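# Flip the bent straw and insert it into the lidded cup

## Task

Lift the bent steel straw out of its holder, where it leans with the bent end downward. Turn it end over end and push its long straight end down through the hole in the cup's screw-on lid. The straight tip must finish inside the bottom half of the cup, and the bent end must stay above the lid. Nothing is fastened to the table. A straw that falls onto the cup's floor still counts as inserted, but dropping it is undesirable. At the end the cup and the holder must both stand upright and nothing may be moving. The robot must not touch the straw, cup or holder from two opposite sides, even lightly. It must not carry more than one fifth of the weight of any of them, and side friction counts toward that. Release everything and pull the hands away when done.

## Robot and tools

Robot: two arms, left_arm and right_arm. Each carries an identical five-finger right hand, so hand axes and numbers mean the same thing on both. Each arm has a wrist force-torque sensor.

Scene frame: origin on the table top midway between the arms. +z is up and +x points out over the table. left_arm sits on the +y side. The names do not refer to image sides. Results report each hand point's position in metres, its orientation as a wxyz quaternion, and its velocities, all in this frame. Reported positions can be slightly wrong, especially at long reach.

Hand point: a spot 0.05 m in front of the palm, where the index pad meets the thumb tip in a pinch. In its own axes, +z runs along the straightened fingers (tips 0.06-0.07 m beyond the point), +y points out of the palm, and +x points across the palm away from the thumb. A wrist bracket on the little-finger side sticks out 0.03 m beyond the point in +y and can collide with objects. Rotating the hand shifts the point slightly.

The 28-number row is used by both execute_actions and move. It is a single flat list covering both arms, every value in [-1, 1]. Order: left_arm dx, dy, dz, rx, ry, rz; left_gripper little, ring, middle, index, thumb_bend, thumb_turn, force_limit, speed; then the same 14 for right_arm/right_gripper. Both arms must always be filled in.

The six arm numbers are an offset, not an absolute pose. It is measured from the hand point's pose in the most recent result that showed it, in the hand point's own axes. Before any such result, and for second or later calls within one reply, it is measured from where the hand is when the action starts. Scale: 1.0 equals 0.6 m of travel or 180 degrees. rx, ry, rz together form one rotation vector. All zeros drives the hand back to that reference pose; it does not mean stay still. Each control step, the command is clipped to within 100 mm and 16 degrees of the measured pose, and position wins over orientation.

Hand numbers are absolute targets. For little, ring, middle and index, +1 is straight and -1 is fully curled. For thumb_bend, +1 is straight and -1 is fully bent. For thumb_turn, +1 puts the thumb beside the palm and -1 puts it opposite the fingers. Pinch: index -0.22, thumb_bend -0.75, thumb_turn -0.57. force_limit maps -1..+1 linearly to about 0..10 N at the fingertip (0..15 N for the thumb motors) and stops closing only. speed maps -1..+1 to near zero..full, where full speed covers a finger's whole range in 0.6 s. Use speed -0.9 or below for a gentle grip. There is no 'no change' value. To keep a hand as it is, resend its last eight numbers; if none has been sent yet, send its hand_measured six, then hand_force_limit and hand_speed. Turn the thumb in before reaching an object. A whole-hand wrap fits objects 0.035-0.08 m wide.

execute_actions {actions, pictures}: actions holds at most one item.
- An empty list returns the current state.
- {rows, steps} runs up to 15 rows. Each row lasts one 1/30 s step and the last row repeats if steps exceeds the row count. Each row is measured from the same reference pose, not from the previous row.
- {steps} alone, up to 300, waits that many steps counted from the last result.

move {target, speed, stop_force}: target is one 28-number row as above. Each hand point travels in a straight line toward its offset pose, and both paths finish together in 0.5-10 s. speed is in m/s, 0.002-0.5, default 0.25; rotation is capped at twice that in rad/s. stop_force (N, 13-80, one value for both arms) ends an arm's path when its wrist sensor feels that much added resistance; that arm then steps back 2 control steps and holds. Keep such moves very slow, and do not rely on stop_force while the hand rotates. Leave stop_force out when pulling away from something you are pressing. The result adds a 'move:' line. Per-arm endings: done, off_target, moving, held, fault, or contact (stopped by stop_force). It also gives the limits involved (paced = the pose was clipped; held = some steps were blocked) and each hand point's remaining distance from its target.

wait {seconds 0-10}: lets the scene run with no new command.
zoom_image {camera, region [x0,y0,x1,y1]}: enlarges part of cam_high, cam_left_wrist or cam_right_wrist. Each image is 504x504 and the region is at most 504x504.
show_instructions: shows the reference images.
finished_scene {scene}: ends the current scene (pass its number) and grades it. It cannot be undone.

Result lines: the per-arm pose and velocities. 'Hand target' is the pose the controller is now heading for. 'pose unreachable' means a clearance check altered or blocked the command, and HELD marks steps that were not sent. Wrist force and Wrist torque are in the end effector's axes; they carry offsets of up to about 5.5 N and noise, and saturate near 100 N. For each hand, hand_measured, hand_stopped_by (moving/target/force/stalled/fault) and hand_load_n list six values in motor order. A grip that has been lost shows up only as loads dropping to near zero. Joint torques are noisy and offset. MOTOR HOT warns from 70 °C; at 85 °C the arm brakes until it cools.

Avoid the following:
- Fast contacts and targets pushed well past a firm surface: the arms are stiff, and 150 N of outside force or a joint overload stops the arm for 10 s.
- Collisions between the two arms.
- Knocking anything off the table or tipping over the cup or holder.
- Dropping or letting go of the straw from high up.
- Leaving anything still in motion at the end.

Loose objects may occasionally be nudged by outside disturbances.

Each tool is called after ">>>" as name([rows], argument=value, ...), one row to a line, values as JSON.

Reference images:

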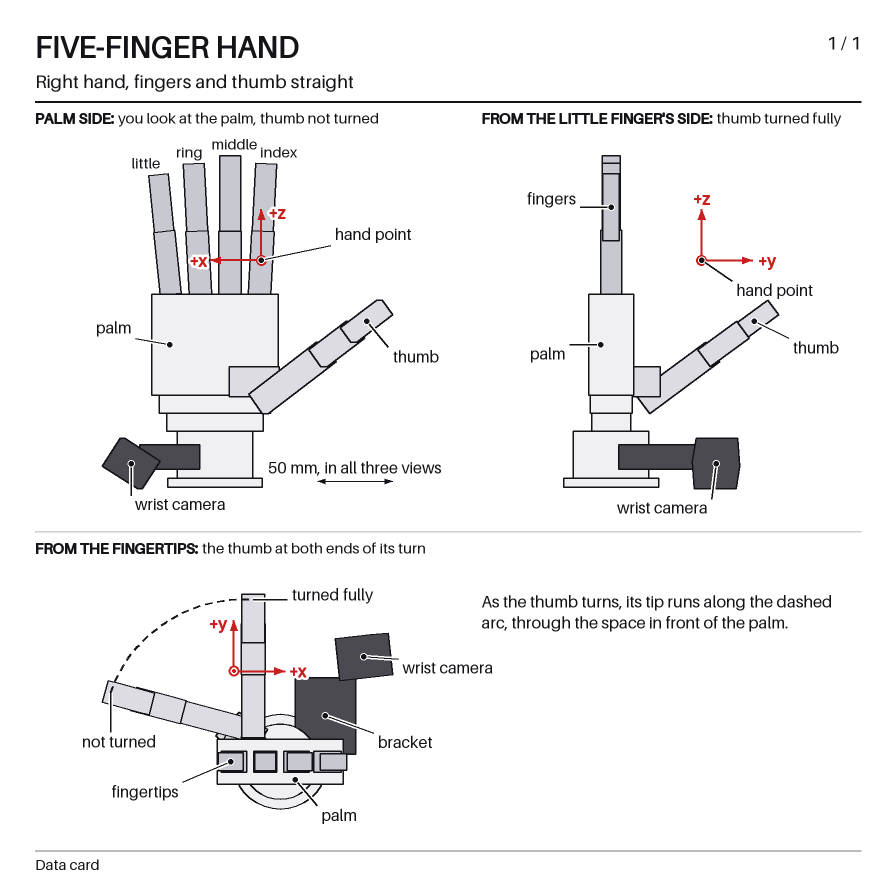

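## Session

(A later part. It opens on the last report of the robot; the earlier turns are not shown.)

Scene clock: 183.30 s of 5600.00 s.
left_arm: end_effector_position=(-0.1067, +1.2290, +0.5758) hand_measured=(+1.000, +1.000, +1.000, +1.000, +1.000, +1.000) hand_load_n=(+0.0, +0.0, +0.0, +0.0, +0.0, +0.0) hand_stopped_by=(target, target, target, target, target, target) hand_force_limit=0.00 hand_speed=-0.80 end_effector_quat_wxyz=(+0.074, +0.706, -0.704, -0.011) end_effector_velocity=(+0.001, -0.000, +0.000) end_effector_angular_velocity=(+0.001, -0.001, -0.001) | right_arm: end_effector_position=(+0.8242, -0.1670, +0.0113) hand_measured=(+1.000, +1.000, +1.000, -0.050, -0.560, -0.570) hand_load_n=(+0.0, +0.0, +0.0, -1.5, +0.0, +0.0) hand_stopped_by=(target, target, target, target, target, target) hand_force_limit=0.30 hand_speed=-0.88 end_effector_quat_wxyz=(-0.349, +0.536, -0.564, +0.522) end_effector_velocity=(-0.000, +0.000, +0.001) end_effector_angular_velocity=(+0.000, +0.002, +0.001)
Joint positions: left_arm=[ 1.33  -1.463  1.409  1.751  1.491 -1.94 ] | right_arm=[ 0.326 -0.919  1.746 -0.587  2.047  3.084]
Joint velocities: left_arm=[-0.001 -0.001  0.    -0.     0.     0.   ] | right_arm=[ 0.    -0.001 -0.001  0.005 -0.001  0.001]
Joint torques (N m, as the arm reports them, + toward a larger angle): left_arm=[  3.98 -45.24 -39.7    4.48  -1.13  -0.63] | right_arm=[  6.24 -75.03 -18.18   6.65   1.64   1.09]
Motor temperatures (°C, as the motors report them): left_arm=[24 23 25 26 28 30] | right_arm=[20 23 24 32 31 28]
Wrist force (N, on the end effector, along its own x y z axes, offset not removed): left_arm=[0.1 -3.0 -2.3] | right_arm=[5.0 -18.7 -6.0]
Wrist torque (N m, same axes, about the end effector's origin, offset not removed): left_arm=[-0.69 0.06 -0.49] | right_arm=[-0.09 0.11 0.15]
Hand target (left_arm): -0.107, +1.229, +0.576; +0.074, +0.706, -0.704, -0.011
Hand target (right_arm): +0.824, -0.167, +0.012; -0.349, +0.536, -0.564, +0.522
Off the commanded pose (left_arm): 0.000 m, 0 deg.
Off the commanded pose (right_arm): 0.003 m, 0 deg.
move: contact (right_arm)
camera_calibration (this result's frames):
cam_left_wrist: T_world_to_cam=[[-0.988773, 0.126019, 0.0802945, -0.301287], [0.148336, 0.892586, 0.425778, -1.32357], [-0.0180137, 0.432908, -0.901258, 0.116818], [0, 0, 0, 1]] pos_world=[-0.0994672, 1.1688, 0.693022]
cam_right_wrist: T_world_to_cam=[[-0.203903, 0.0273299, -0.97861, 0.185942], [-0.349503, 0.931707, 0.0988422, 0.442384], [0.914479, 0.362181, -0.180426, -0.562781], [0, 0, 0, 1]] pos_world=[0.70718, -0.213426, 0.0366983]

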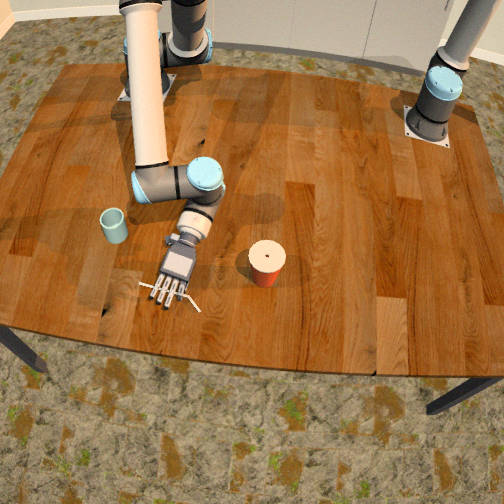

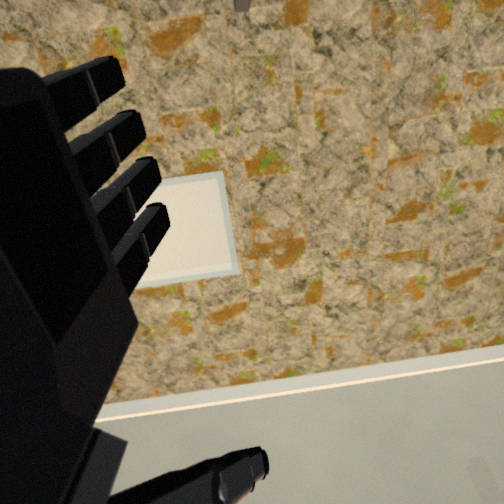

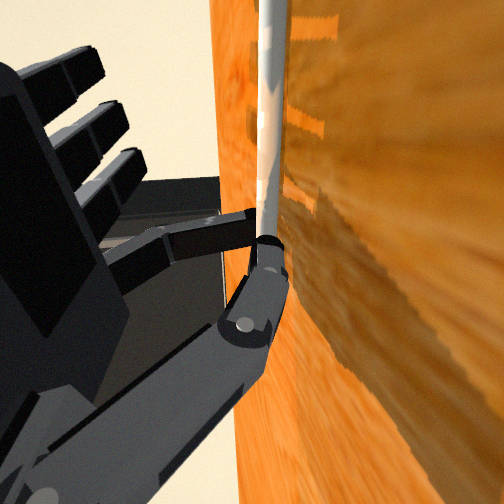

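>>> move(target=[0,0,0,0,0,0,1,1,1,1,1,1,0,-0.8, 0,-0.001,0,0,0,0,1,1,1,-0.05,-0.52,-0.57,0.5,-0.88], speed=0.02)

>>> move(target=[0,0,0,0,0,0,1,1,1,1,1,1,0,-0.8, 0,0,0,0,0,0,1,1,1,-0.45,-0.52,-0.57,0.5,-0.88], speed=0.05)

>>> move(target=[0,0,0,0,0,0,1,1,1,1,1,1,0,-0.8, 0.006,-0.032,-0.007,0,0,0,1,1,1,-0.45,-0.52,-0.57,0.5,-0.88], speed=0.02)

Scene clock: 186.80 s of 5600.00 s.
left_arm: end_effector_position=(-0.1067, +1.2290, +0.5758) hand_measured=(+1.000, +1.000, +1.000, +1.000, +1.000, +1.000) hand_load_n=(+0.0, +0.0, +0.0, +0.0, +0.0, +0.0) hand_stopped_by=(target, target, target, target, target, target) hand_force_limit=0.00 hand_speed=-0.80 end_effector_quat_wxyz=(+0.074, +0.706, -0.704, -0.011) end_effector_velocity=(+0.000, -0.001, +0.002) end_effector_angular_velocity=(+0.004, -0.001, -0.001) | right_arm: end_effector_position=(+0.8244, -0.1669, +0.0118) hand_measured=(+1.000, +1.000, +1.000, -0.050, -0.522, -0.570) hand_load_n=(+0.0, +0.0, +0.0, -1.5, -1.5, -0.5) hand_stopped_by=(target, target, target, target, target, target) hand_force_limit=0.50 hand_speed=-0.88 end_effector_quat_wxyz=(-0.349, +0.536, -0.564, +0.522) end_effector_velocity=(-0.000, -0.000, -0.001) end_effector_angular_velocity=(-0.000, +0.001, -0.001)
Joint positions: left_arm=[ 1.33  -1.463  1.409  1.751  1.491 -1.94 ] | right_arm=[ 0.326 -0.919  1.745 -0.586  2.047  3.084]
Joint velocities: left_arm=[-0.001 -0.003 -0.001 -0.    -0.    -0.   ] | right_arm=[-0.     0.001 -0.     0.     0.001  0.   ]
Joint torques (N m, as the arm reports them, + toward a larger angle): left_arm=[  5.13 -44.55 -40.68   4.05  -0.97  -0.86] | right_arm=[  8.23 -80.42 -33.18   4.99  -1.82   1.11]
Motor temperatures (°C, as the motors report them): left_arm=[24 23 25 26 28 30] | right_arm=[20 23 24 32 31 28]
Wrist force (N, on the end effector, along its own x y z axes, offset not removed): left_arm=[-1.0 -0.9 -2.0] | right_arm=[1.3 -8.7 -5.3]
Wrist torque (N m, same axes, about the end effector's origin, offset not removed): left_arm=[-0.21 0.10 -0.24] | right_arm=[0.22 0.64 -0.11]
Hand target (left_arm): -0.107, +1.229, +0.576; +0.074, +0.706, -0.704, -0.011
Hand target (right_arm): +0.824, -0.167, +0.012; -0.349, +0.536, -0.564, +0.522
Off the commanded pose (left_arm): 0.000 m, 0 deg.
Off the commanded pose (right_arm): 0.000 m, 0 deg.
move: done
camera_calibration (this result's frames):
cam_left_wrist: T_world_to_cam=[[-0.988773, 0.126019, 0.0802944, -0.301287], [0.148336, 0.892586, 0.425778, -1.32357], [-0.0180137, 0.432908, -0.901258, 0.116818], [0, 0, 0, 1]] pos_world=[-0.0994672, 1.1688, 0.693022]
cam_right_wrist: T_world_to_cam=[[-0.203958, 0.0273086, -0.978599, 0.186532], [-0.349527, 0.931697, 0.0988476, 0.442332], [0.914457, 0.362207, -0.180482, -0.5628], [0, 0, 0, 1]] pos_world=[0.707308, -0.213363, 0.0372415]

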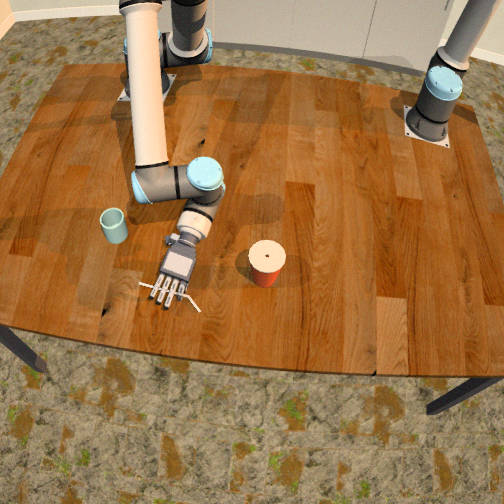

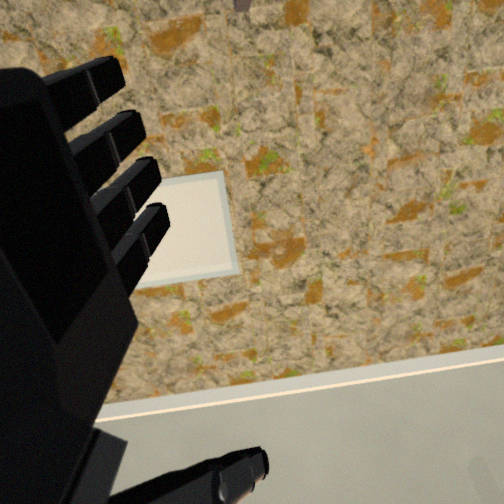

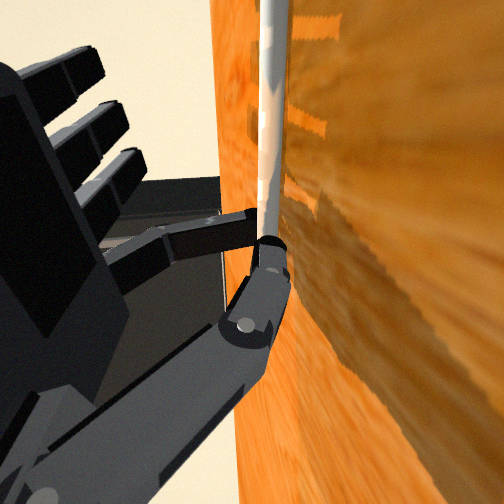

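Scene clock: 187.37 s of 5600.00 s.
left_arm: end_effector_position=(-0.1067, +1.2290, +0.5758) hand_measured=(+1.000, +1.000, +1.000, +1.000, +1.000, +1.000) hand_load_n=(+0.0, +0.0, +0.0, +0.0, +0.0, +0.0) hand_stopped_by=(target, target, target, target, target, target) hand_force_limit=0.00 hand_speed=-0.80 end_effector_quat_wxyz=(+0.074, +0.706, -0.704, -0.011) end_effector_velocity=(+0.001, +0.000, +0.000) end_effector_angular_velocity=(+0.002, -0.001, -0.002) | right_arm: end_effector_position=(+0.8244, -0.1669, +0.0119) hand_measured=(+1.000, +1.000, +1.000, -0.106, -0.522, -0.570) hand_load_n=(+0.0, +0.0, +0.0, +7.0, -0.5, -0.5) hand_stopped_by=(target, target, target, force, target, target) hand_force_limit=0.50 hand_speed=-0.88 end_effector_quat_wxyz=(-0.349, +0.536, -0.564, +0.522) end_effector_velocity=(-0.001, +0.000, -0.002) end_effector_angular_velocity=(-0.000, +0.003, +0.001)
Joint positions: left_arm=[ 1.33  -1.463  1.409  1.751  1.491 -1.94 ] | right_arm=[ 0.326 -0.919  1.745 -0.586  2.047  3.084]
Joint velocities: left_arm=[-0.002 -0.001 -0.    -0.002 -0.     0.   ] | right_arm=[ 0.     0.001  0.001  0.001 -0.     0.   ]
Joint torques (N m, as the arm reports them, + toward a larger angle): left_arm=[  4.21 -43.69 -39.48   4.18  -0.75  -0.66] | right_arm=[  7.48 -76.54 -20.98   4.81  -1.92   1.15]
Motor temperatures (°C, as the motors report them): left_arm=[24 23 25 26 28 30] | right_arm=[20 23 24 32 31 28]
Wrist force (N, on the end effector, along its own x y z axes, offset not removed): left_arm=[-1.5 -3.7 1.5] | right_arm=[-3.4 -11.6 -0.1]
Wrist torque (N m, same axes, about the end effector's origin, offset not removed): left_arm=[-1.04 -0.04 -0.37] | right_arm=[0.53 1.04 -0.19]
Hand target (left_arm): -0.107, +1.229, +0.576; +0.074, +0.706, -0.704, -0.011
Hand target (right_arm): +0.824, -0.167, +0.012; -0.349, +0.536, -0.564, +0.522
Off the commanded pose (left_arm): 0.000 m, 0 deg.
Off the commanded pose (right_arm): 0.000 m, 0 deg.
move: done
camera_calibration (this result's frames):
cam_left_wrist: T_world_to_cam=[[-0.988773, 0.126019, 0.0802945, -0.301287], [0.148336, 0.892586, 0.425778, -1.32357], [-0.0180136, 0.432908, -0.901258, 0.116818], [0, 0, 0, 1]] pos_world=[-0.0994672, 1.1688, 0.693022]
cam_right_wrist: T_world_to_cam=[[-0.203888, 0.0273273, -0.978613, 0.186538], [-0.349536, 0.931695, 0.0988407, 0.442335], [0.914469, 0.362213, -0.180409, -0.562837], [0, 0, 0, 1]] pos_world=[0.707342, -0.213352, 0.0372872]

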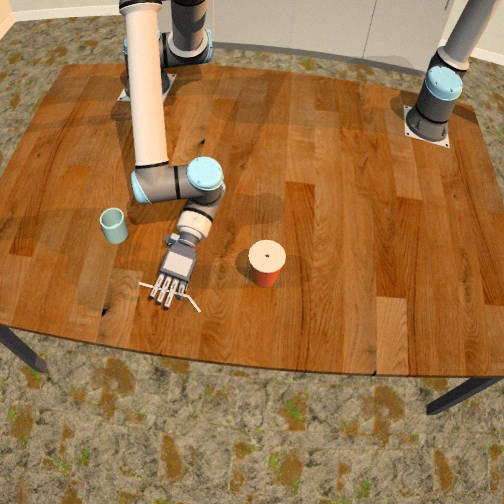

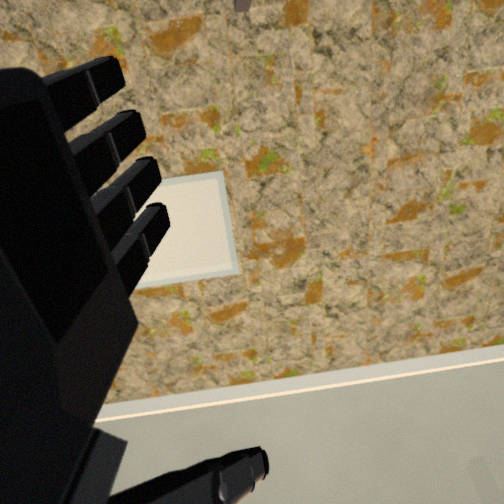

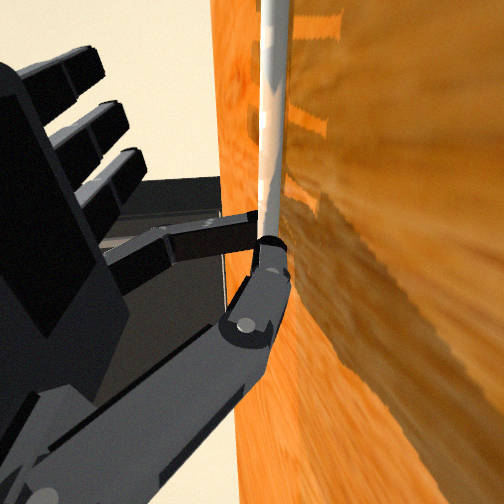

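Scene clock: 188.67 s of 5600.00 s.
left_arm: end_effector_position=(-0.1067, +1.2290, +0.5758) hand_measured=(+1.000, +1.000, +1.000, +1.000, +1.000, +1.000) hand_load_n=(+0.0, +0.0, +0.0, +0.0, +0.0, +0.0) hand_stopped_by=(target, target, target, target, target, target) hand_force_limit=0.00 hand_speed=-0.80 end_effector_quat_wxyz=(+0.074, +0.706, -0.704, -0.011) end_effector_velocity=(+0.000, -0.001, +0.001) end_effector_angular_velocity=(+0.001, -0.000, -0.001) | right_arm: end_effector_position=(+0.8243, -0.1672, +0.0316) hand_measured=(+1.000, +1.000, +1.000, -0.108, -0.522, -0.570) hand_load_n=(+0.0, +0.0, +0.0, +0.0, +0.0, +0.0) hand_stopped_by=(target, target, target, force, target, target) hand_force_limit=0.50 hand_speed=-0.88 end_effector_quat_wxyz=(-0.349, +0.536, -0.564, +0.522) end_effector_velocity=(-0.001, +0.001, +0.001) end_effector_angular_velocity=(+0.001, +0.002, +0.001)
Joint positions: left_arm=[ 1.33  -1.463  1.409  1.751  1.491 -1.94 ] | right_arm=[ 0.326 -0.943  1.741 -0.559  2.047  3.084]
Joint velocities: left_arm=[-0.001 -0.001 -0.001  0.001  0.    -0.   ] | right_arm=[ 0.    -0.003  0.001  0.004 -0.001  0.001]
Joint torques (N m, as the arm reports them, + toward a larger angle): left_arm=[  4.37 -43.12 -40.08   3.97  -0.87  -0.73] | right_arm=[-12.06 -88.26 -38.95   3.49  -2.89  -3.87]
Motor temperatures (°C, as the motors report them): left_arm=[24 23 25 26 28 30] | right_arm=[20 23 24 32 31 28]
Wrist force (N, on the end effector, along its own x y z axes, offset not removed): left_arm=[-0.3 -2.7 -4.5] | right_arm=[-2.0 0.1 -1.1]
Wrist torque (N m, same axes, about the end effector's origin, offset not removed): left_arm=[-0.26 -0.05 -0.37] | right_arm=[0.19 0.43 -0.10]
Hand target (left_arm): -0.107, +1.229, +0.576; +0.074, +0.706, -0.704, -0.011
Hand target (right_arm): +0.824, -0.167, +0.032; -0.349, +0.536, -0.564, +0.522
Off the commanded pose (left_arm): 0.000 m, 0 deg.
Off the commanded pose (right_arm): 0.000 m, 0 deg.
move: done
camera_calibration (this result's frames):
cam_left_wrist: T_world_to_cam=[[-0.988773, 0.126019, 0.0802944, -0.301287], [0.148336, 0.892586, 0.425778, -1.32357], [-0.0180135, 0.432908, -0.901258, 0.116818], [0, 0, 0, 1]] pos_world=[-0.0994672, 1.1688, 0.693022]
cam_right_wrist: T_world_to_cam=[[-0.203876, 0.0273242, -0.978615, 0.205777], [-0.349539, 0.931694, 0.0988341, 0.440663], [0.914471, 0.362214, -0.1804, -0.559082], [0, 0, 0, 1]] pos_world=[0.707246, -0.213679, 0.0569662]

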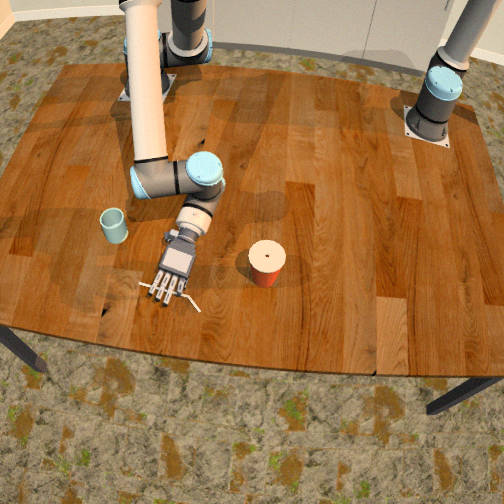

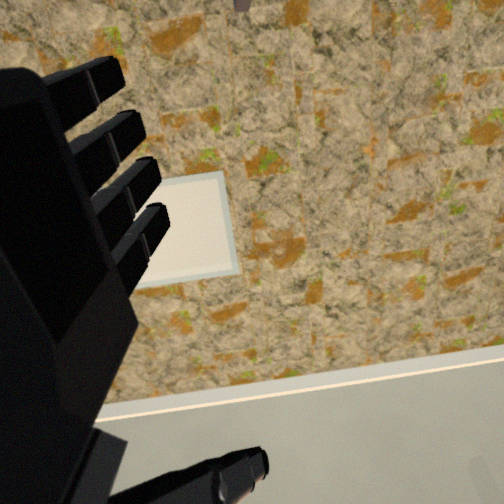

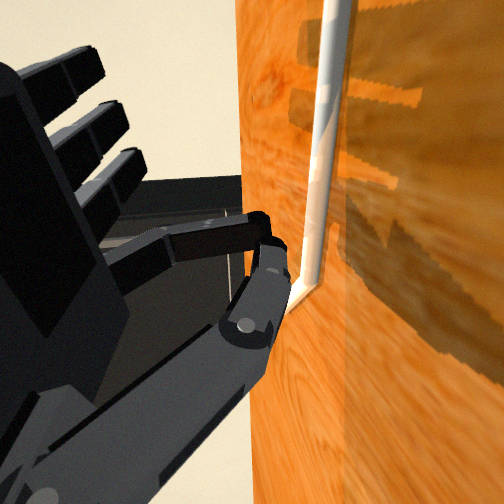

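Index stalled on table friction. Return to z≈0.0125 and close.

>>> move(target=[0,0,0,0,0,0,1,1,1,1,1,1,0,-0.8, -0.0055,0.031,0.0068,0,0,0,1,1,1,-0.05,-0.51,-0.57,0.5,-0.8], speed=0.02)

>>> move(target=[0,0,0,0,0,0,1,1,1,1,1,1,0,-0.8, 0,0,0,0,0,0,1,1,1,-0.45,-0.51,-0.57,0.5,-0.88], speed=0.05)

Scene clock: 191.87 s of 5600.00 s.
left_arm: end_effector_position=(-0.1067, +1.2290, +0.5758) hand_measured=(+1.000, +1.000, +1.000, +1.000, +1.000, +1.000) hand_load_n=(+0.0, +0.0, +0.0, +0.0, +0.0, +0.0) hand_stopped_by=(target, target, target, target, target, target) hand_force_limit=0.00 hand_speed=-0.80 end_effector_quat_wxyz=(+0.074, +0.706, -0.704, -0.011) end_effector_velocity=(+0.001, -0.000, +0.000) end_effector_angular_velocity=(-0.000, -0.000, -0.002) | right_arm: end_effector_position=(+0.8244, -0.1671, +0.0125) hand_measured=(+1.000, +1.000, +1.000, -0.050, -0.510, -0.570) hand_load_n=(+0.0, +0.0, +0.0, +0.0, +0.0, +0.0) hand_stopped_by=(target, target, target, target, target, target) hand_force_limit=0.50 hand_speed=-0.80 end_effector_quat_wxyz=(-0.349, +0.536, -0.564, +0.522) end_effector_velocity=(+0.000, +0.000, -0.001) end_effector_angular_velocity=(+0.000, -0.002, -0.000)
Joint positions: left_arm=[ 1.33  -1.463  1.409  1.751  1.491 -1.94 ] | right_arm=[ 0.326 -0.92   1.745 -0.586  2.047  3.084]
Joint velocities: left_arm=[-0.002 -0.001  0.     0.001  0.    -0.   ] | right_arm=[ 0.     0.002  0.    -0.004  0.    -0.   ]
Joint torques (N m, as the arm reports them, + toward a larger angle): left_arm=[  4.49 -43.46 -40.17   3.93  -1.    -0.6 ] | right_arm=[  7.19 -72.86 -24.17  -5.43   2.93   2.79]
Motor temperatures (°C, as the motors report them): left_arm=[24 23 25 26 28 30] | right_arm=[20 23 24 32 31 28]
Wrist force (N, on the end effector, along its own x y z axes, offset not removed): left_arm=[-0.9 -7.4 0.0] | right_arm=[-3.2 1.7 2.7]
Wrist torque (N m, same axes, about the end effector's origin, offset not removed): left_arm=[-1.34 -0.05 -0.33] | right_arm=[0.28 0.61 0.02]
Hand target (left_arm): -0.107, +1.229, +0.576; +0.074, +0.706, -0.704, -0.011
Hand target (right_arm): +0.824, -0.167, +0.012; -0.349, +0.536, -0.564, +0.522
Off the commanded pose (left_arm): 0.000 m, 0 deg.
Off the commanded pose (right_arm): 0.000 m, 0 deg.
move: done
camera_calibration (this result's frames):
cam_left_wrist: T_world_to_cam=[[-0.988773, 0.126019, 0.0802944, -0.301287], [0.148336, 0.892586, 0.425778, -1.32357], [-0.0180134, 0.432909, -0.901258, 0.116818], [0, 0, 0, 1]] pos_world=[-0.0994671, 1.1688, 0.693022]
cam_right_wrist: T_world_to_cam=[[-0.203892, 0.0272848, -0.978613, 0.187181], [-0.349584, 0.93168, 0.0988114, 0.442469], [0.91445, 0.362254, -0.180424, -0.562606], [0, 0, 0, 1]] pos_world=[0.70732, -0.213541, 0.0379495]

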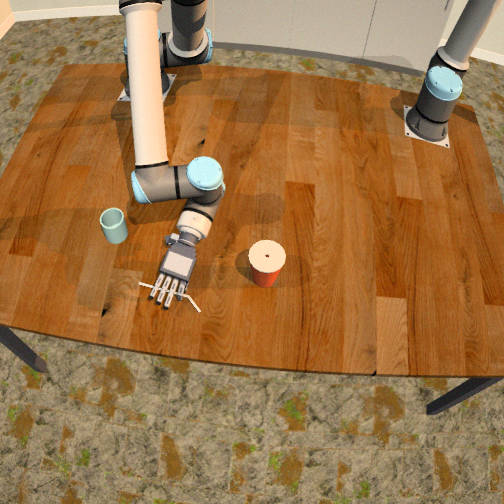

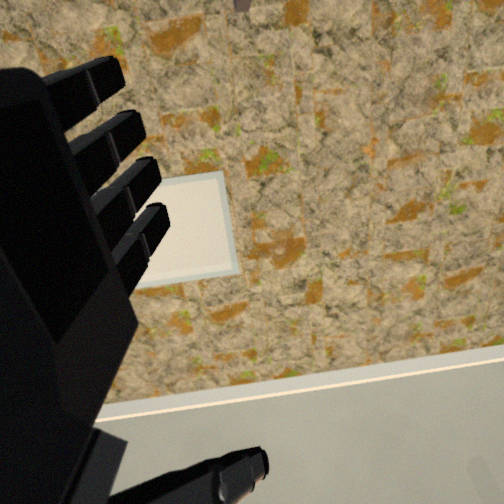

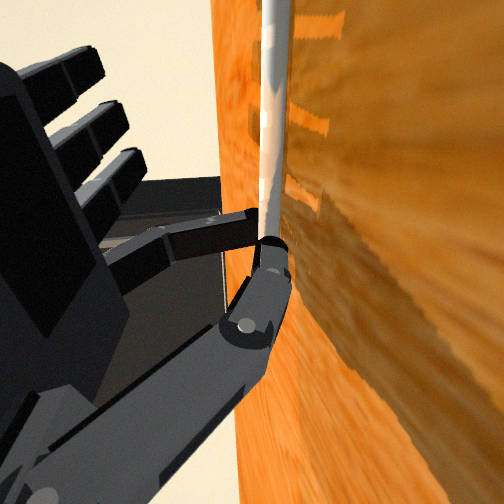

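Scene clock: 192.67 s of 5600.00 s.
left_arm: end_effector_position=(-0.1067, +1.2290, +0.5758) hand_measured=(+1.000, +1.000, +1.000, +1.000, +1.000, +1.000) hand_load_n=(+0.0, +0.0, +0.0, +0.0, +0.0, +0.0) hand_stopped_by=(target, target, target, target, target, target) hand_force_limit=0.00 hand_speed=-0.80 end_effector_quat_wxyz=(+0.074, +0.706, -0.704, -0.011) end_effector_velocity=(-0.000, +0.001, -0.001) end_effector_angular_velocity=(+0.000, +0.001, +0.000) | right_arm: end_effector_position=(+0.8244, -0.1671, +0.0125) hand_measured=(+1.000, +1.000, +1.000, -0.152, -0.510, -0.570) hand_load_n=(+0.0, +0.0, +0.0, +8.5, +1.5, +0.5) hand_stopped_by=(target, target, target, force, target, target) hand_force_limit=0.50 hand_speed=-0.88 end_effector_quat_wxyz=(-0.350, +0.536, -0.564, +0.522) end_effector_velocity=(+0.000, +0.000, +0.000) end_effector_angular_velocity=(-0.000, -0.001, -0.001)
Joint positions: left_arm=[ 1.33  -1.463  1.409  1.751  1.491 -1.94 ] | right_arm=[ 0.326 -0.92   1.745 -0.586  2.047  3.084]
Joint velocities: left_arm=[ 0.     0.001  0.001 -0.002 -0.001 -0.   ] | right_arm=[ 0.     0.    -0.001 -0.     0.001 -0.   ]
Joint torques (N m, as the arm reports them, + toward a larger angle): left_arm=[  4.22 -44.17 -40.31   4.07  -1.08  -0.88] | right_arm=[  5.86 -85.3  -27.21   3.91   2.42   2.48]
Motor temperatures (°C, as the motors report them): left_arm=[24 23 25 26 28 30] | right_arm=[20 23 24 32 31 28]
Wrist force (N, on the end effector, along its own x y z axes, offset not removed): left_arm=[-2.5 -1.2 2.8] | right_arm=[-0.8 -4.8 2.0]
Wrist torque (N m, same axes, about the end effector's origin, offset not removed): left_arm=[-0.82 0.26 -0.52] | right_arm=[0.07 0.37 0.02]
Hand target (left_arm): -0.107, +1.229, +0.576; +0.074, +0.706, -0.704, -0.011
Hand target (right_arm): +0.824, -0.167, +0.013; -0.349, +0.536, -0.564, +0.522
Off the commanded pose (left_arm): 0.000 m, 0 deg.
Off the commanded pose (right_arm): 0.000 m, 0 deg.
move: done
camera_calibration (this result's frames):
cam_left_wrist: T_world_to_cam=[[-0.988773, 0.126019, 0.0802944, -0.301286], [0.148336, 0.892586, 0.425778, -1.32357], [-0.0180137, 0.432908, -0.901258, 0.116818], [0, 0, 0, 1]] pos_world=[-0.0994672, 1.1688, 0.693022]
cam_right_wrist: T_world_to_cam=[[-0.203797, 0.027316, -0.978632, 0.187118], [-0.349584, 0.931681, 0.0988053, 0.442471], [0.914471, 0.36225, -0.180325, -0.562642], [0, 0, 0, 1]] pos_world=[0.707335, -0.213536, 0.0379425]

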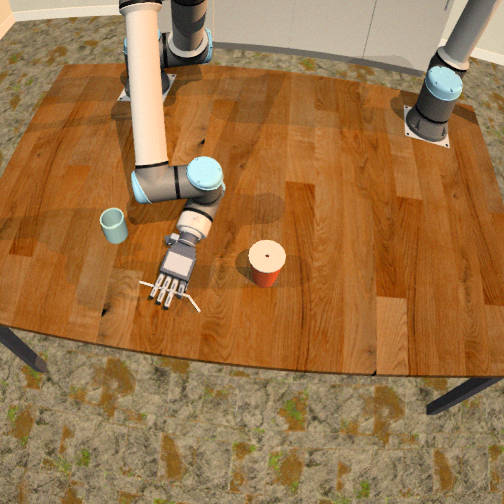

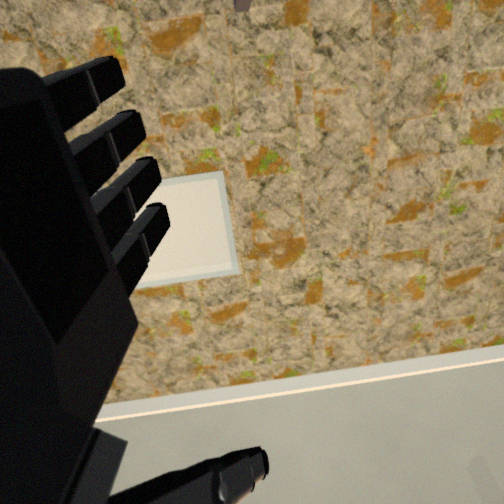

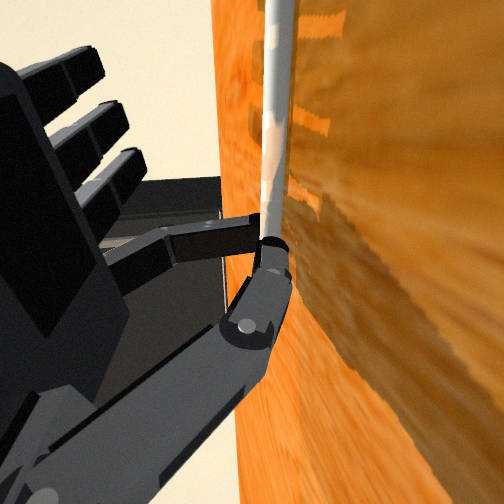

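>>> move(target=[0,0,0,0,0,0,1,1,1,1,1,1,0,-0.8, 0.004,-0.024,-0.005,0,0,0,1,1,1,-0.45,-0.51,-0.57,0.5,-0.88], speed=0.015)

Scene clock: 195.43 s of 5600.00 s.
left_arm: end_effector_position=(-0.1067, +1.2290, +0.5758) hand_measured=(+1.000, +1.000, +1.000, +1.000, +1.000, +1.000) hand_load_n=(+0.0, +0.0, +0.0, +0.0, +0.0, +0.0) hand_stopped_by=(target, target, target, target, target, target) hand_force_limit=0.00 hand_speed=-0.80 end_effector_quat_wxyz=(+0.074, +0.706, -0.704, -0.011) end_effector_velocity=(-0.001, -0.000, +0.000) end_effector_angular_velocity=(+0.001, +0.000, +0.002) | right_arm: end_effector_position=(+0.8245, -0.1670, +0.0271) hand_measured=(+1.000, +1.000, +1.000, -0.152, -0.508, -0.570) hand_load_n=(+0.0, +0.0, +0.0, +7.0, +3.5, +0.5) hand_stopped_by=(target, target, target, force, target, target) hand_force_limit=0.50 hand_speed=-0.88 end_effector_quat_wxyz=(-0.350, +0.536, -0.564, +0.522) end_effector_velocity=(-0.001, -0.000, +0.002) end_effector_angular_velocity=(+0.000, +0.001, -0.001)
Joint positions: left_arm=[ 1.33  -1.463  1.409  1.751  1.491 -1.94 ] | right_arm=[ 0.326 -0.938  1.742 -0.565  2.047  3.084]
Joint velocities: left_arm=[ 0.002 -0.001  0.     0.    -0.001 -0.   ] | right_arm=[ 0.    -0.003  0.     0.005  0.001  0.001]
Joint torques (N m, as the arm reports them, + toward a larger angle): left_arm=[  5.29 -42.69 -39.69   3.88  -1.19  -0.6 ] | right_arm=[-10.82 -91.03 -38.91   4.19  -0.26  -0.93]
Motor temperatures (°C, as the motors report them): left_arm=[24 23 25 26 28 30] | right_arm=[20 23 24 32 31 28]
Wrist force (N, on the end effector, along its own x y z axes, offset not removed): left_arm=[-6.3 3.3 1.8] | right_arm=[-2.5 -3.2 -1.0]
Wrist torque (N m, same axes, about the end effector's origin, offset not removed): left_arm=[0.12 0.68 -0.35] | right_arm=[-0.49 0.53 -0.23]
Hand target (left_arm): -0.107, +1.229, +0.576; +0.074, +0.706, -0.704, -0.011
Hand target (right_arm): +0.825, -0.167, +0.027; -0.350, +0.536, -0.564, +0.522
Off the commanded pose (left_arm): 0.000 m, 0 deg.
Off the commanded pose (right_arm): 0.000 m, 0 deg.
move: done
camera_calibration (this result's frames):
cam_right_wrist: T_world_to_cam=[[-0.203783, 0.0273201, -0.978635, 0.201415], [-0.349585, 0.93168, 0.0988039, 0.44104], [0.914474, 0.362251, -0.18031, -0.560124], [0, 0, 0, 1]] pos_world=[0.707445, -0.213506, 0.0525397]

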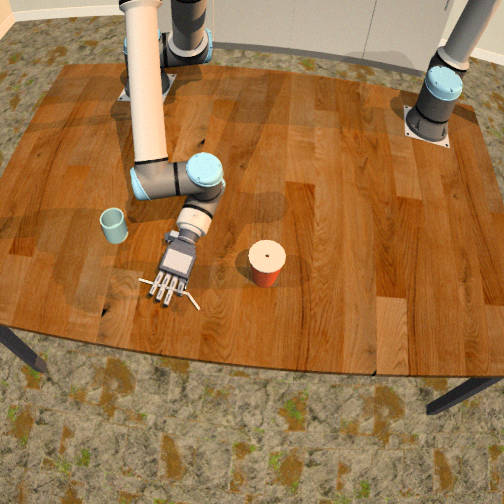

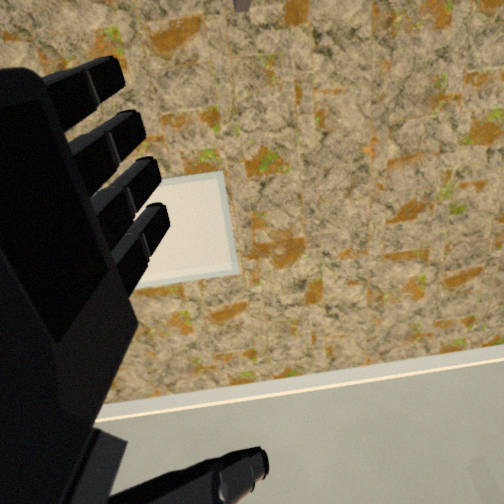

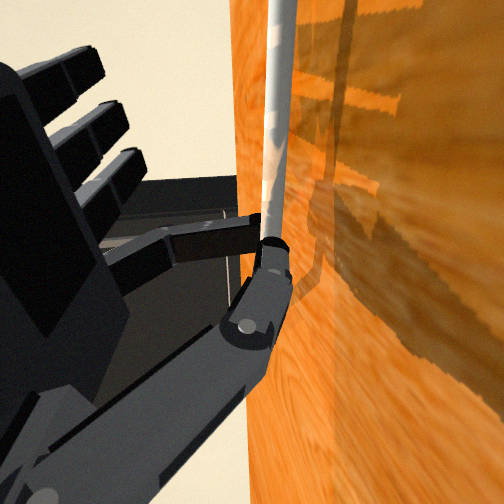

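>>> move(target=[0.833,-0.967,0.167,0,0,0,1,1,1,1,1,1,0,-0.8, 0.075,-0.433,-0.095,0,0,0,1,1,1,-0.45,-0.51,-0.57,0.5,-0.88], speed=0.25)

>>> move(target=[0.685,-0.503,0.205,0,0,0.97,1,1,1,1,1,1,0,-0.8, 0,0,0,-0.022,-0.11,0.487,1,1,1,-0.45,-0.51,-0.57,0.5,-0.88], speed=0.35)

Scene clock: 204.70 s of 5600.00 s.
left_arm: end_effector_position=(+0.4616, +0.7225, +0.4512) hand_measured=(+1.000, +1.000, +1.000, +1.000, +1.000, +1.000) hand_load_n=(+0.0, +0.0, +0.0, +0.0, +0.0, +0.0) hand_stopped_by=(target, target, target, target, target, target) hand_force_limit=0.00 hand_speed=-0.80 end_effector_quat_wxyz=(+0.074, +0.706, -0.704, -0.012) end_effector_velocity=(+0.002, -0.002, -0.000) end_effector_angular_velocity=(-0.000, -0.001, -0.001) | right_arm: end_effector_position=(+0.8237, -0.1679, +0.2967) hand_measured=(+1.000, +1.000, +1.000, -0.152, -0.508, -0.570) hand_load_n=(+0.0, +0.0, +0.0, +7.0, +3.5, +0.5) hand_stopped_by=(target, target, target, force, target, target) hand_force_limit=0.50 hand_speed=-0.88 end_effector_quat_wxyz=(-0.350, +0.536, -0.564, +0.522) end_effector_velocity=(+0.000, +0.000, +0.002) end_effector_angular_velocity=(+0.002, -0.002, +0.001)
Joint positions: left_arm=[-0.112 -1.377  1.523  1.523  1.684 -3.372] | right_arm=[ 0.325 -1.188  1.576 -0.149  2.046  3.084]
Joint velocities: left_arm=[-0.003  0.003 -0.003 -0.     0.    -0.002] | right_arm=[ 0.    -0.002 -0.001  0.001 -0.001  0.001]
Joint torques (N m, as the arm reports them, + toward a larger angle): left_arm=[-14.13 -38.58 -48.85   6.5    2.5   -2.57] | right_arm=[-10.3  -82.82 -48.05   3.35  -2.33   2.92]
Motor temperatures (°C, as the motors report them): left_arm=[24 23 25 26 28 30] | right_arm=[20 23 24 32 31 28]
Wrist force (N, on the end effector, along its own x y z axes, offset not removed): left_arm=[6.4 -4.2 -3.0] | right_arm=[0.7 -0.2 2.0]
Wrist torque (N m, same axes, about the end effector's origin, offset not removed): left_arm=[-0.69 -1.01 0.10] | right_arm=[-0.18 0.08 0.13]
Hand target (left_arm): +0.462, +0.722, +0.451; +0.074, +0.706, -0.704, -0.012
Hand target (right_arm): +0.824, -0.168, +0.297; -0.350, +0.536, -0.564, +0.522
Off the commanded pose (left_arm): 0.002 m, 0 deg.
Off the commanded pose (right_arm): 0.001 m, 0 deg.
After step 90, 2.53 s passed at rest.
move: done
camera_calibration (this result's frames):
cam_left_wrist: T_world_to_cam=[[-0.98864, 0.125856, 0.0821704, 0.333661], [0.149041, 0.891611, 0.427571, -0.903147], [-0.0194519, 0.43496, -0.90024, 0.232739], [0, 0, 0, 1]] pos_world=[0.469004, 0.662031, 0.568263]
cam_right_wrist: T_world_to_cam=[[-0.203789, 0.0272795, -0.978635, 0.465108], [-0.34961, 0.931674, 0.0987726, 0.41494], [0.914463, 0.362269, -0.180328, -0.510448], [0, 0, 0, 1]] pos_world=[0.706636, -0.214357, 0.322138]

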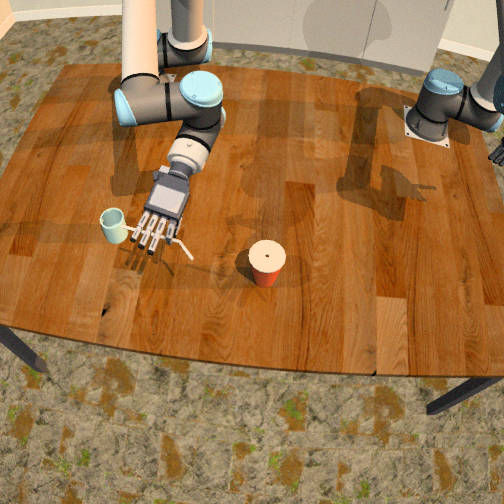

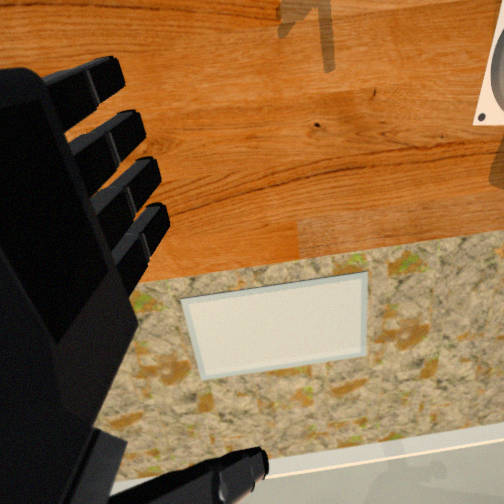

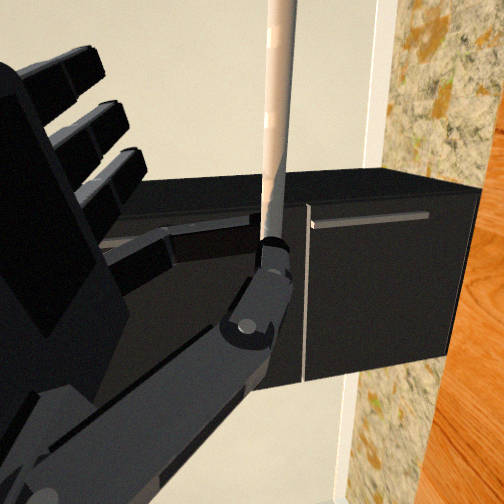

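Scene clock: 209.63 s of 5600.00 s.
left_arm: end_effector_position=(+0.7503, +0.3023, +0.3291) hand_measured=(+1.000, +1.000, +1.000, +1.000, +1.000, +1.000) hand_load_n=(+0.0, +0.0, +0.0, +0.0, +0.0, +0.0) hand_stopped_by=(target, target, target, target, target, target) hand_force_limit=0.00 hand_speed=-0.80 end_effector_quat_wxyz=(-0.016, +0.669, +0.739, -0.073) end_effector_velocity=(+0.002, -0.002, -0.002) end_effector_angular_velocity=(-0.001, +0.003, -0.015) | right_arm: end_effector_position=(+0.8239, -0.1678, +0.2966) hand_measured=(+1.000, +1.000, +1.000, -0.152, -0.508, -0.570) hand_load_n=(+0.0, +0.0, +0.0, +7.0, +3.5, +0.5) hand_stopped_by=(target, target, target, force, target, target) hand_force_limit=0.50 hand_speed=-0.88 end_effector_quat_wxyz=(+0.678, -0.082, +0.730, -0.028) end_effector_velocity=(-0.000, +0.000, -0.001) end_effector_angular_velocity=(+0.007, -0.000, +0.000)
Joint positions: left_arm=[-0.499 -0.946  1.095  1.47   1.712 -0.716] | right_arm=[ 0.163 -1.216  1.852 -0.556  1.603  4.562]
Joint velocities: left_arm=[ 0.002  0.007 -0.007  0.005  0.002  0.017] | right_arm=[ 0.001  0.002  0.001 -0.004 -0.     0.007]
Joint torques (N m, as the arm reports them, + toward a larger angle): left_arm=[ 17.72 -70.41 -47.65   6.81   2.64   2.25] | right_arm=[  7.1  -55.1  -30.2   -5.49  -3.06   2.51]
Motor temperatures (°C, as the motors report them): left_arm=[24 23 25 26 28 30] | right_arm=[20 23 24 32 31 28]
Wrist force (N, on the end effector, along its own x y z axes, offset not removed): left_arm=[-0.3 -3.1 4.4] | right_arm=[0.4 -1.9 1.3]
Wrist torque (N m, same axes, about the end effector's origin, offset not removed): left_arm=[-0.83 -0.22 -0.48] | right_arm=[-0.38 0.13 0.16]
Hand target (left_arm): +0.750, +0.302, +0.329; -0.016, +0.670, +0.739, -0.073
Hand target (right_arm): +0.824, -0.168, +0.297; +0.678, -0.082, +0.730, -0.028
Off the commanded pose (left_arm): 0.001 m, 0 deg.
Off the commanded pose (right_arm): 0.000 m, 0 deg.
move: done
camera_calibration (this result's frames):
cam_left_wrist: T_world_to_cam=[[0.988774, -0.0351891, -0.145219, -0.678149], [0.0577137, -0.80651, 0.588396, 0.00962396], [-0.137826, -0.590172, -0.795425, 0.675446], [0, 0, 0, 1]] pos_world=[0.763074, 0.382528, 0.433124]
cam_right_wrist: T_world_to_cam=[[-0.0653534, 0.997858, -0.00301856, 0.2244], [-0.485792, -0.0291737, 0.873588, 0.136102], [0.871628, 0.0585583, 0.486657, -0.72418], [0, 0, 0, 1]] pos_world=[0.711998, -0.177542, 0.234207]

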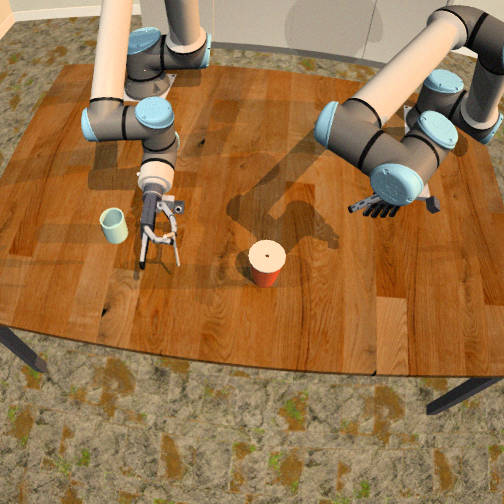

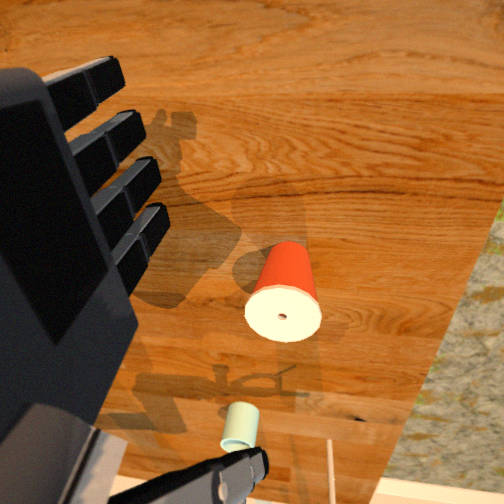

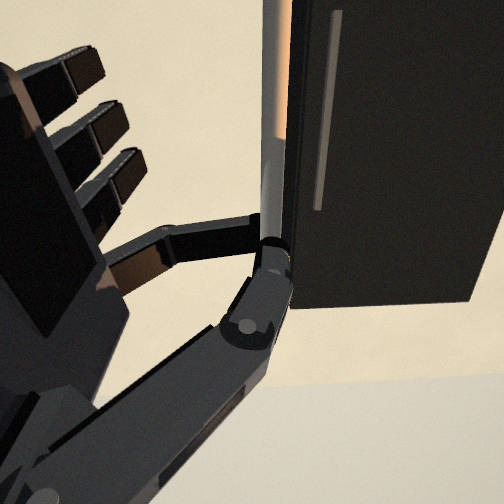

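>>> move(target=[0,0,0,0,0,0,1,1,1,1,1,1,0,-0.8, -0.007,0.37,-0.099,0,0,0,1,1,1,-0.45,-0.51,-0.57,0.5,-0.88], speed=0.12)

>>> zoom_image(camera="cam_high", region=[220, 190, 320, 290])

>>> zoom_image(camera="cam_left_wrist", region=[200, 270, 380, 450])

Scene clock: 217.20 s of 5600.00 s.
left_arm: end_effector_position=(+0.7503, +0.3023, +0.3291) hand_measured=(+1.000, +1.000, +1.000, +1.000, +1.000, +1.000) hand_load_n=(+0.0, +0.0, +0.0, +0.0, +0.0, +0.0) hand_stopped_by=(target, target, target, target, target, target) hand_force_limit=0.00 hand_speed=-0.80 end_effector_quat_wxyz=(-0.016, +0.669, +0.739, -0.073) end_effector_velocity=(-0.001, -0.000, +0.001) end_effector_angular_velocity=(+0.002, +0.000, -0.001) | right_arm: end_effector_position=(+0.7470, +0.0469, +0.2718) hand_measured=(+1.000, +1.000, +1.000, -0.152, -0.508, -0.570) hand_load_n=(+0.0, +0.0, +0.0, +7.0, +3.5, +0.5) hand_stopped_by=(target, target, target, force, target, target) hand_force_limit=0.50 hand_speed=-0.88 end_effector_quat_wxyz=(+0.678, -0.082, +0.730, -0.028) end_effector_velocity=(-0.001, +0.002, -0.001) end_effector_angular_velocity=(-0.000, +0.000, -0.001)
Joint positions: left_arm=[-0.499 -0.946  1.095  1.47   1.712 -0.716] | right_arm=[ 0.497 -1.134  1.781 -0.562  1.936  4.589]
Joint velocities: left_arm=[-0.001 -0.    -0.     0.002 -0.001  0.   ] | right_arm=[ 0.003  0.002 -0.002  0.     0.004  0.   ]
Joint torques (N m, as the arm reports them, + toward a larger angle): left_arm=[ -14.79 -101.41  -29.86    1.57   -3.14   -2.81] | right_arm=[  6.56 -61.46 -43.01   2.39   3.79   3.18]
Motor temperatures (°C, as the motors report them): left_arm=[24 23 25 26 28 30] | right_arm=[20 23 24 32 31 28]
Wrist force (N, on the end effector, along its own x y z axes, offset not removed): left_arm=[-0.5 -3.2 4.3] | right_arm=[-1.3 1.0 -2.4]
Wrist torque (N m, same axes, about the end effector's origin, offset not removed): left_arm=[-1.07 -0.24 -0.33] | right_arm=[0.32 0.40 -0.04]
Hand target (left_arm): +0.750, +0.302, +0.329; -0.016, +0.669, +0.739, -0.073
Hand target (right_arm): +0.747, +0.047, +0.272; +0.678, -0.082, +0.730, -0.028
Off the commanded pose (left_arm): 0.000 m, 0 deg.
Off the commanded pose (right_arm): 0.000 m, 0 deg.
After step 90, 2.13 s passed at rest.
move: done
camera_calibration (this result's frames):
cam_left_wrist: T_world_to_cam=[[0.988774, -0.0351912, -0.145219, -0.678149], [0.0577122, -0.80651, 0.588397, 0.00962517], [-0.137827, -0.590172, -0.795425, 0.675447], [0, 0, 0, 1]] pos_world=[0.763075, 0.382528, 0.433124]
cam_right_wrist: T_world_to_cam=[[-0.0653905, 0.997854, -0.00335343, 0.00519276], [-0.48588, -0.0289046, 0.873547, 0.126787], [0.871576, 0.058751, 0.486728, -0.657641], [0, 0, 0, 1]] pos_world=[0.635127, 0.0371202, 0.209356]

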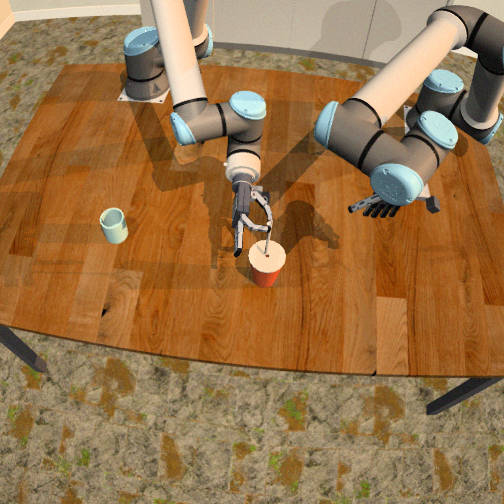

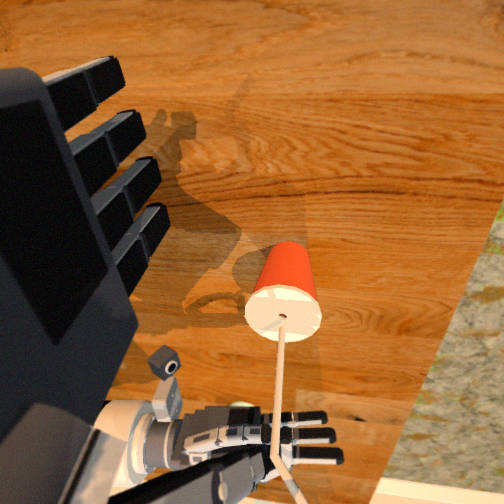

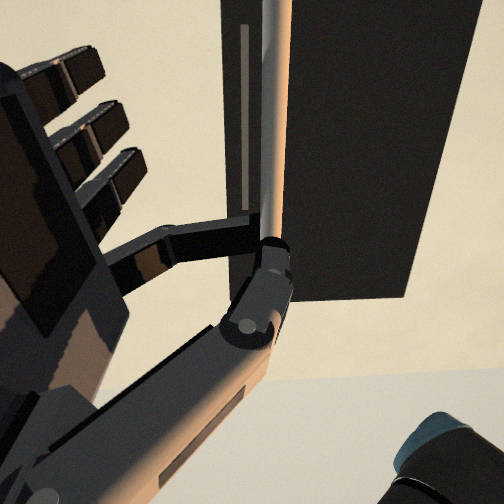

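Region (220, 190, 320, 290) of cam_high's 504x504 image, scaled by 5.040, with more detail than that image has.

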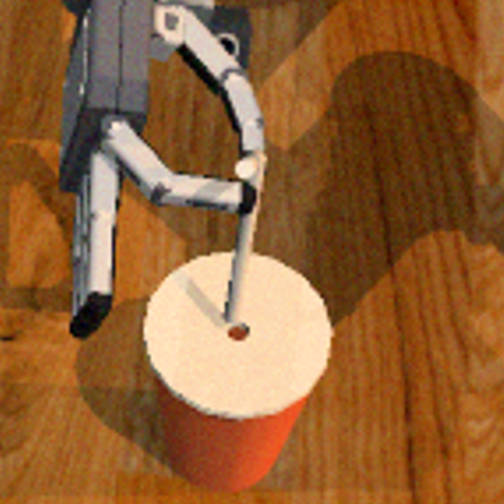

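Region (200, 270, 380, 450) of cam_left_wrist's 504x504 image, scaled by 2.800, with more detail than that image has.

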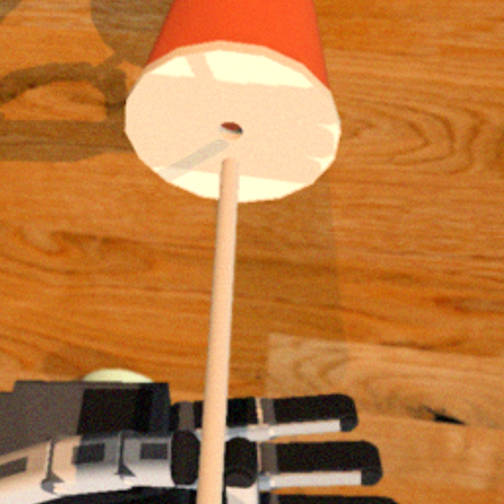

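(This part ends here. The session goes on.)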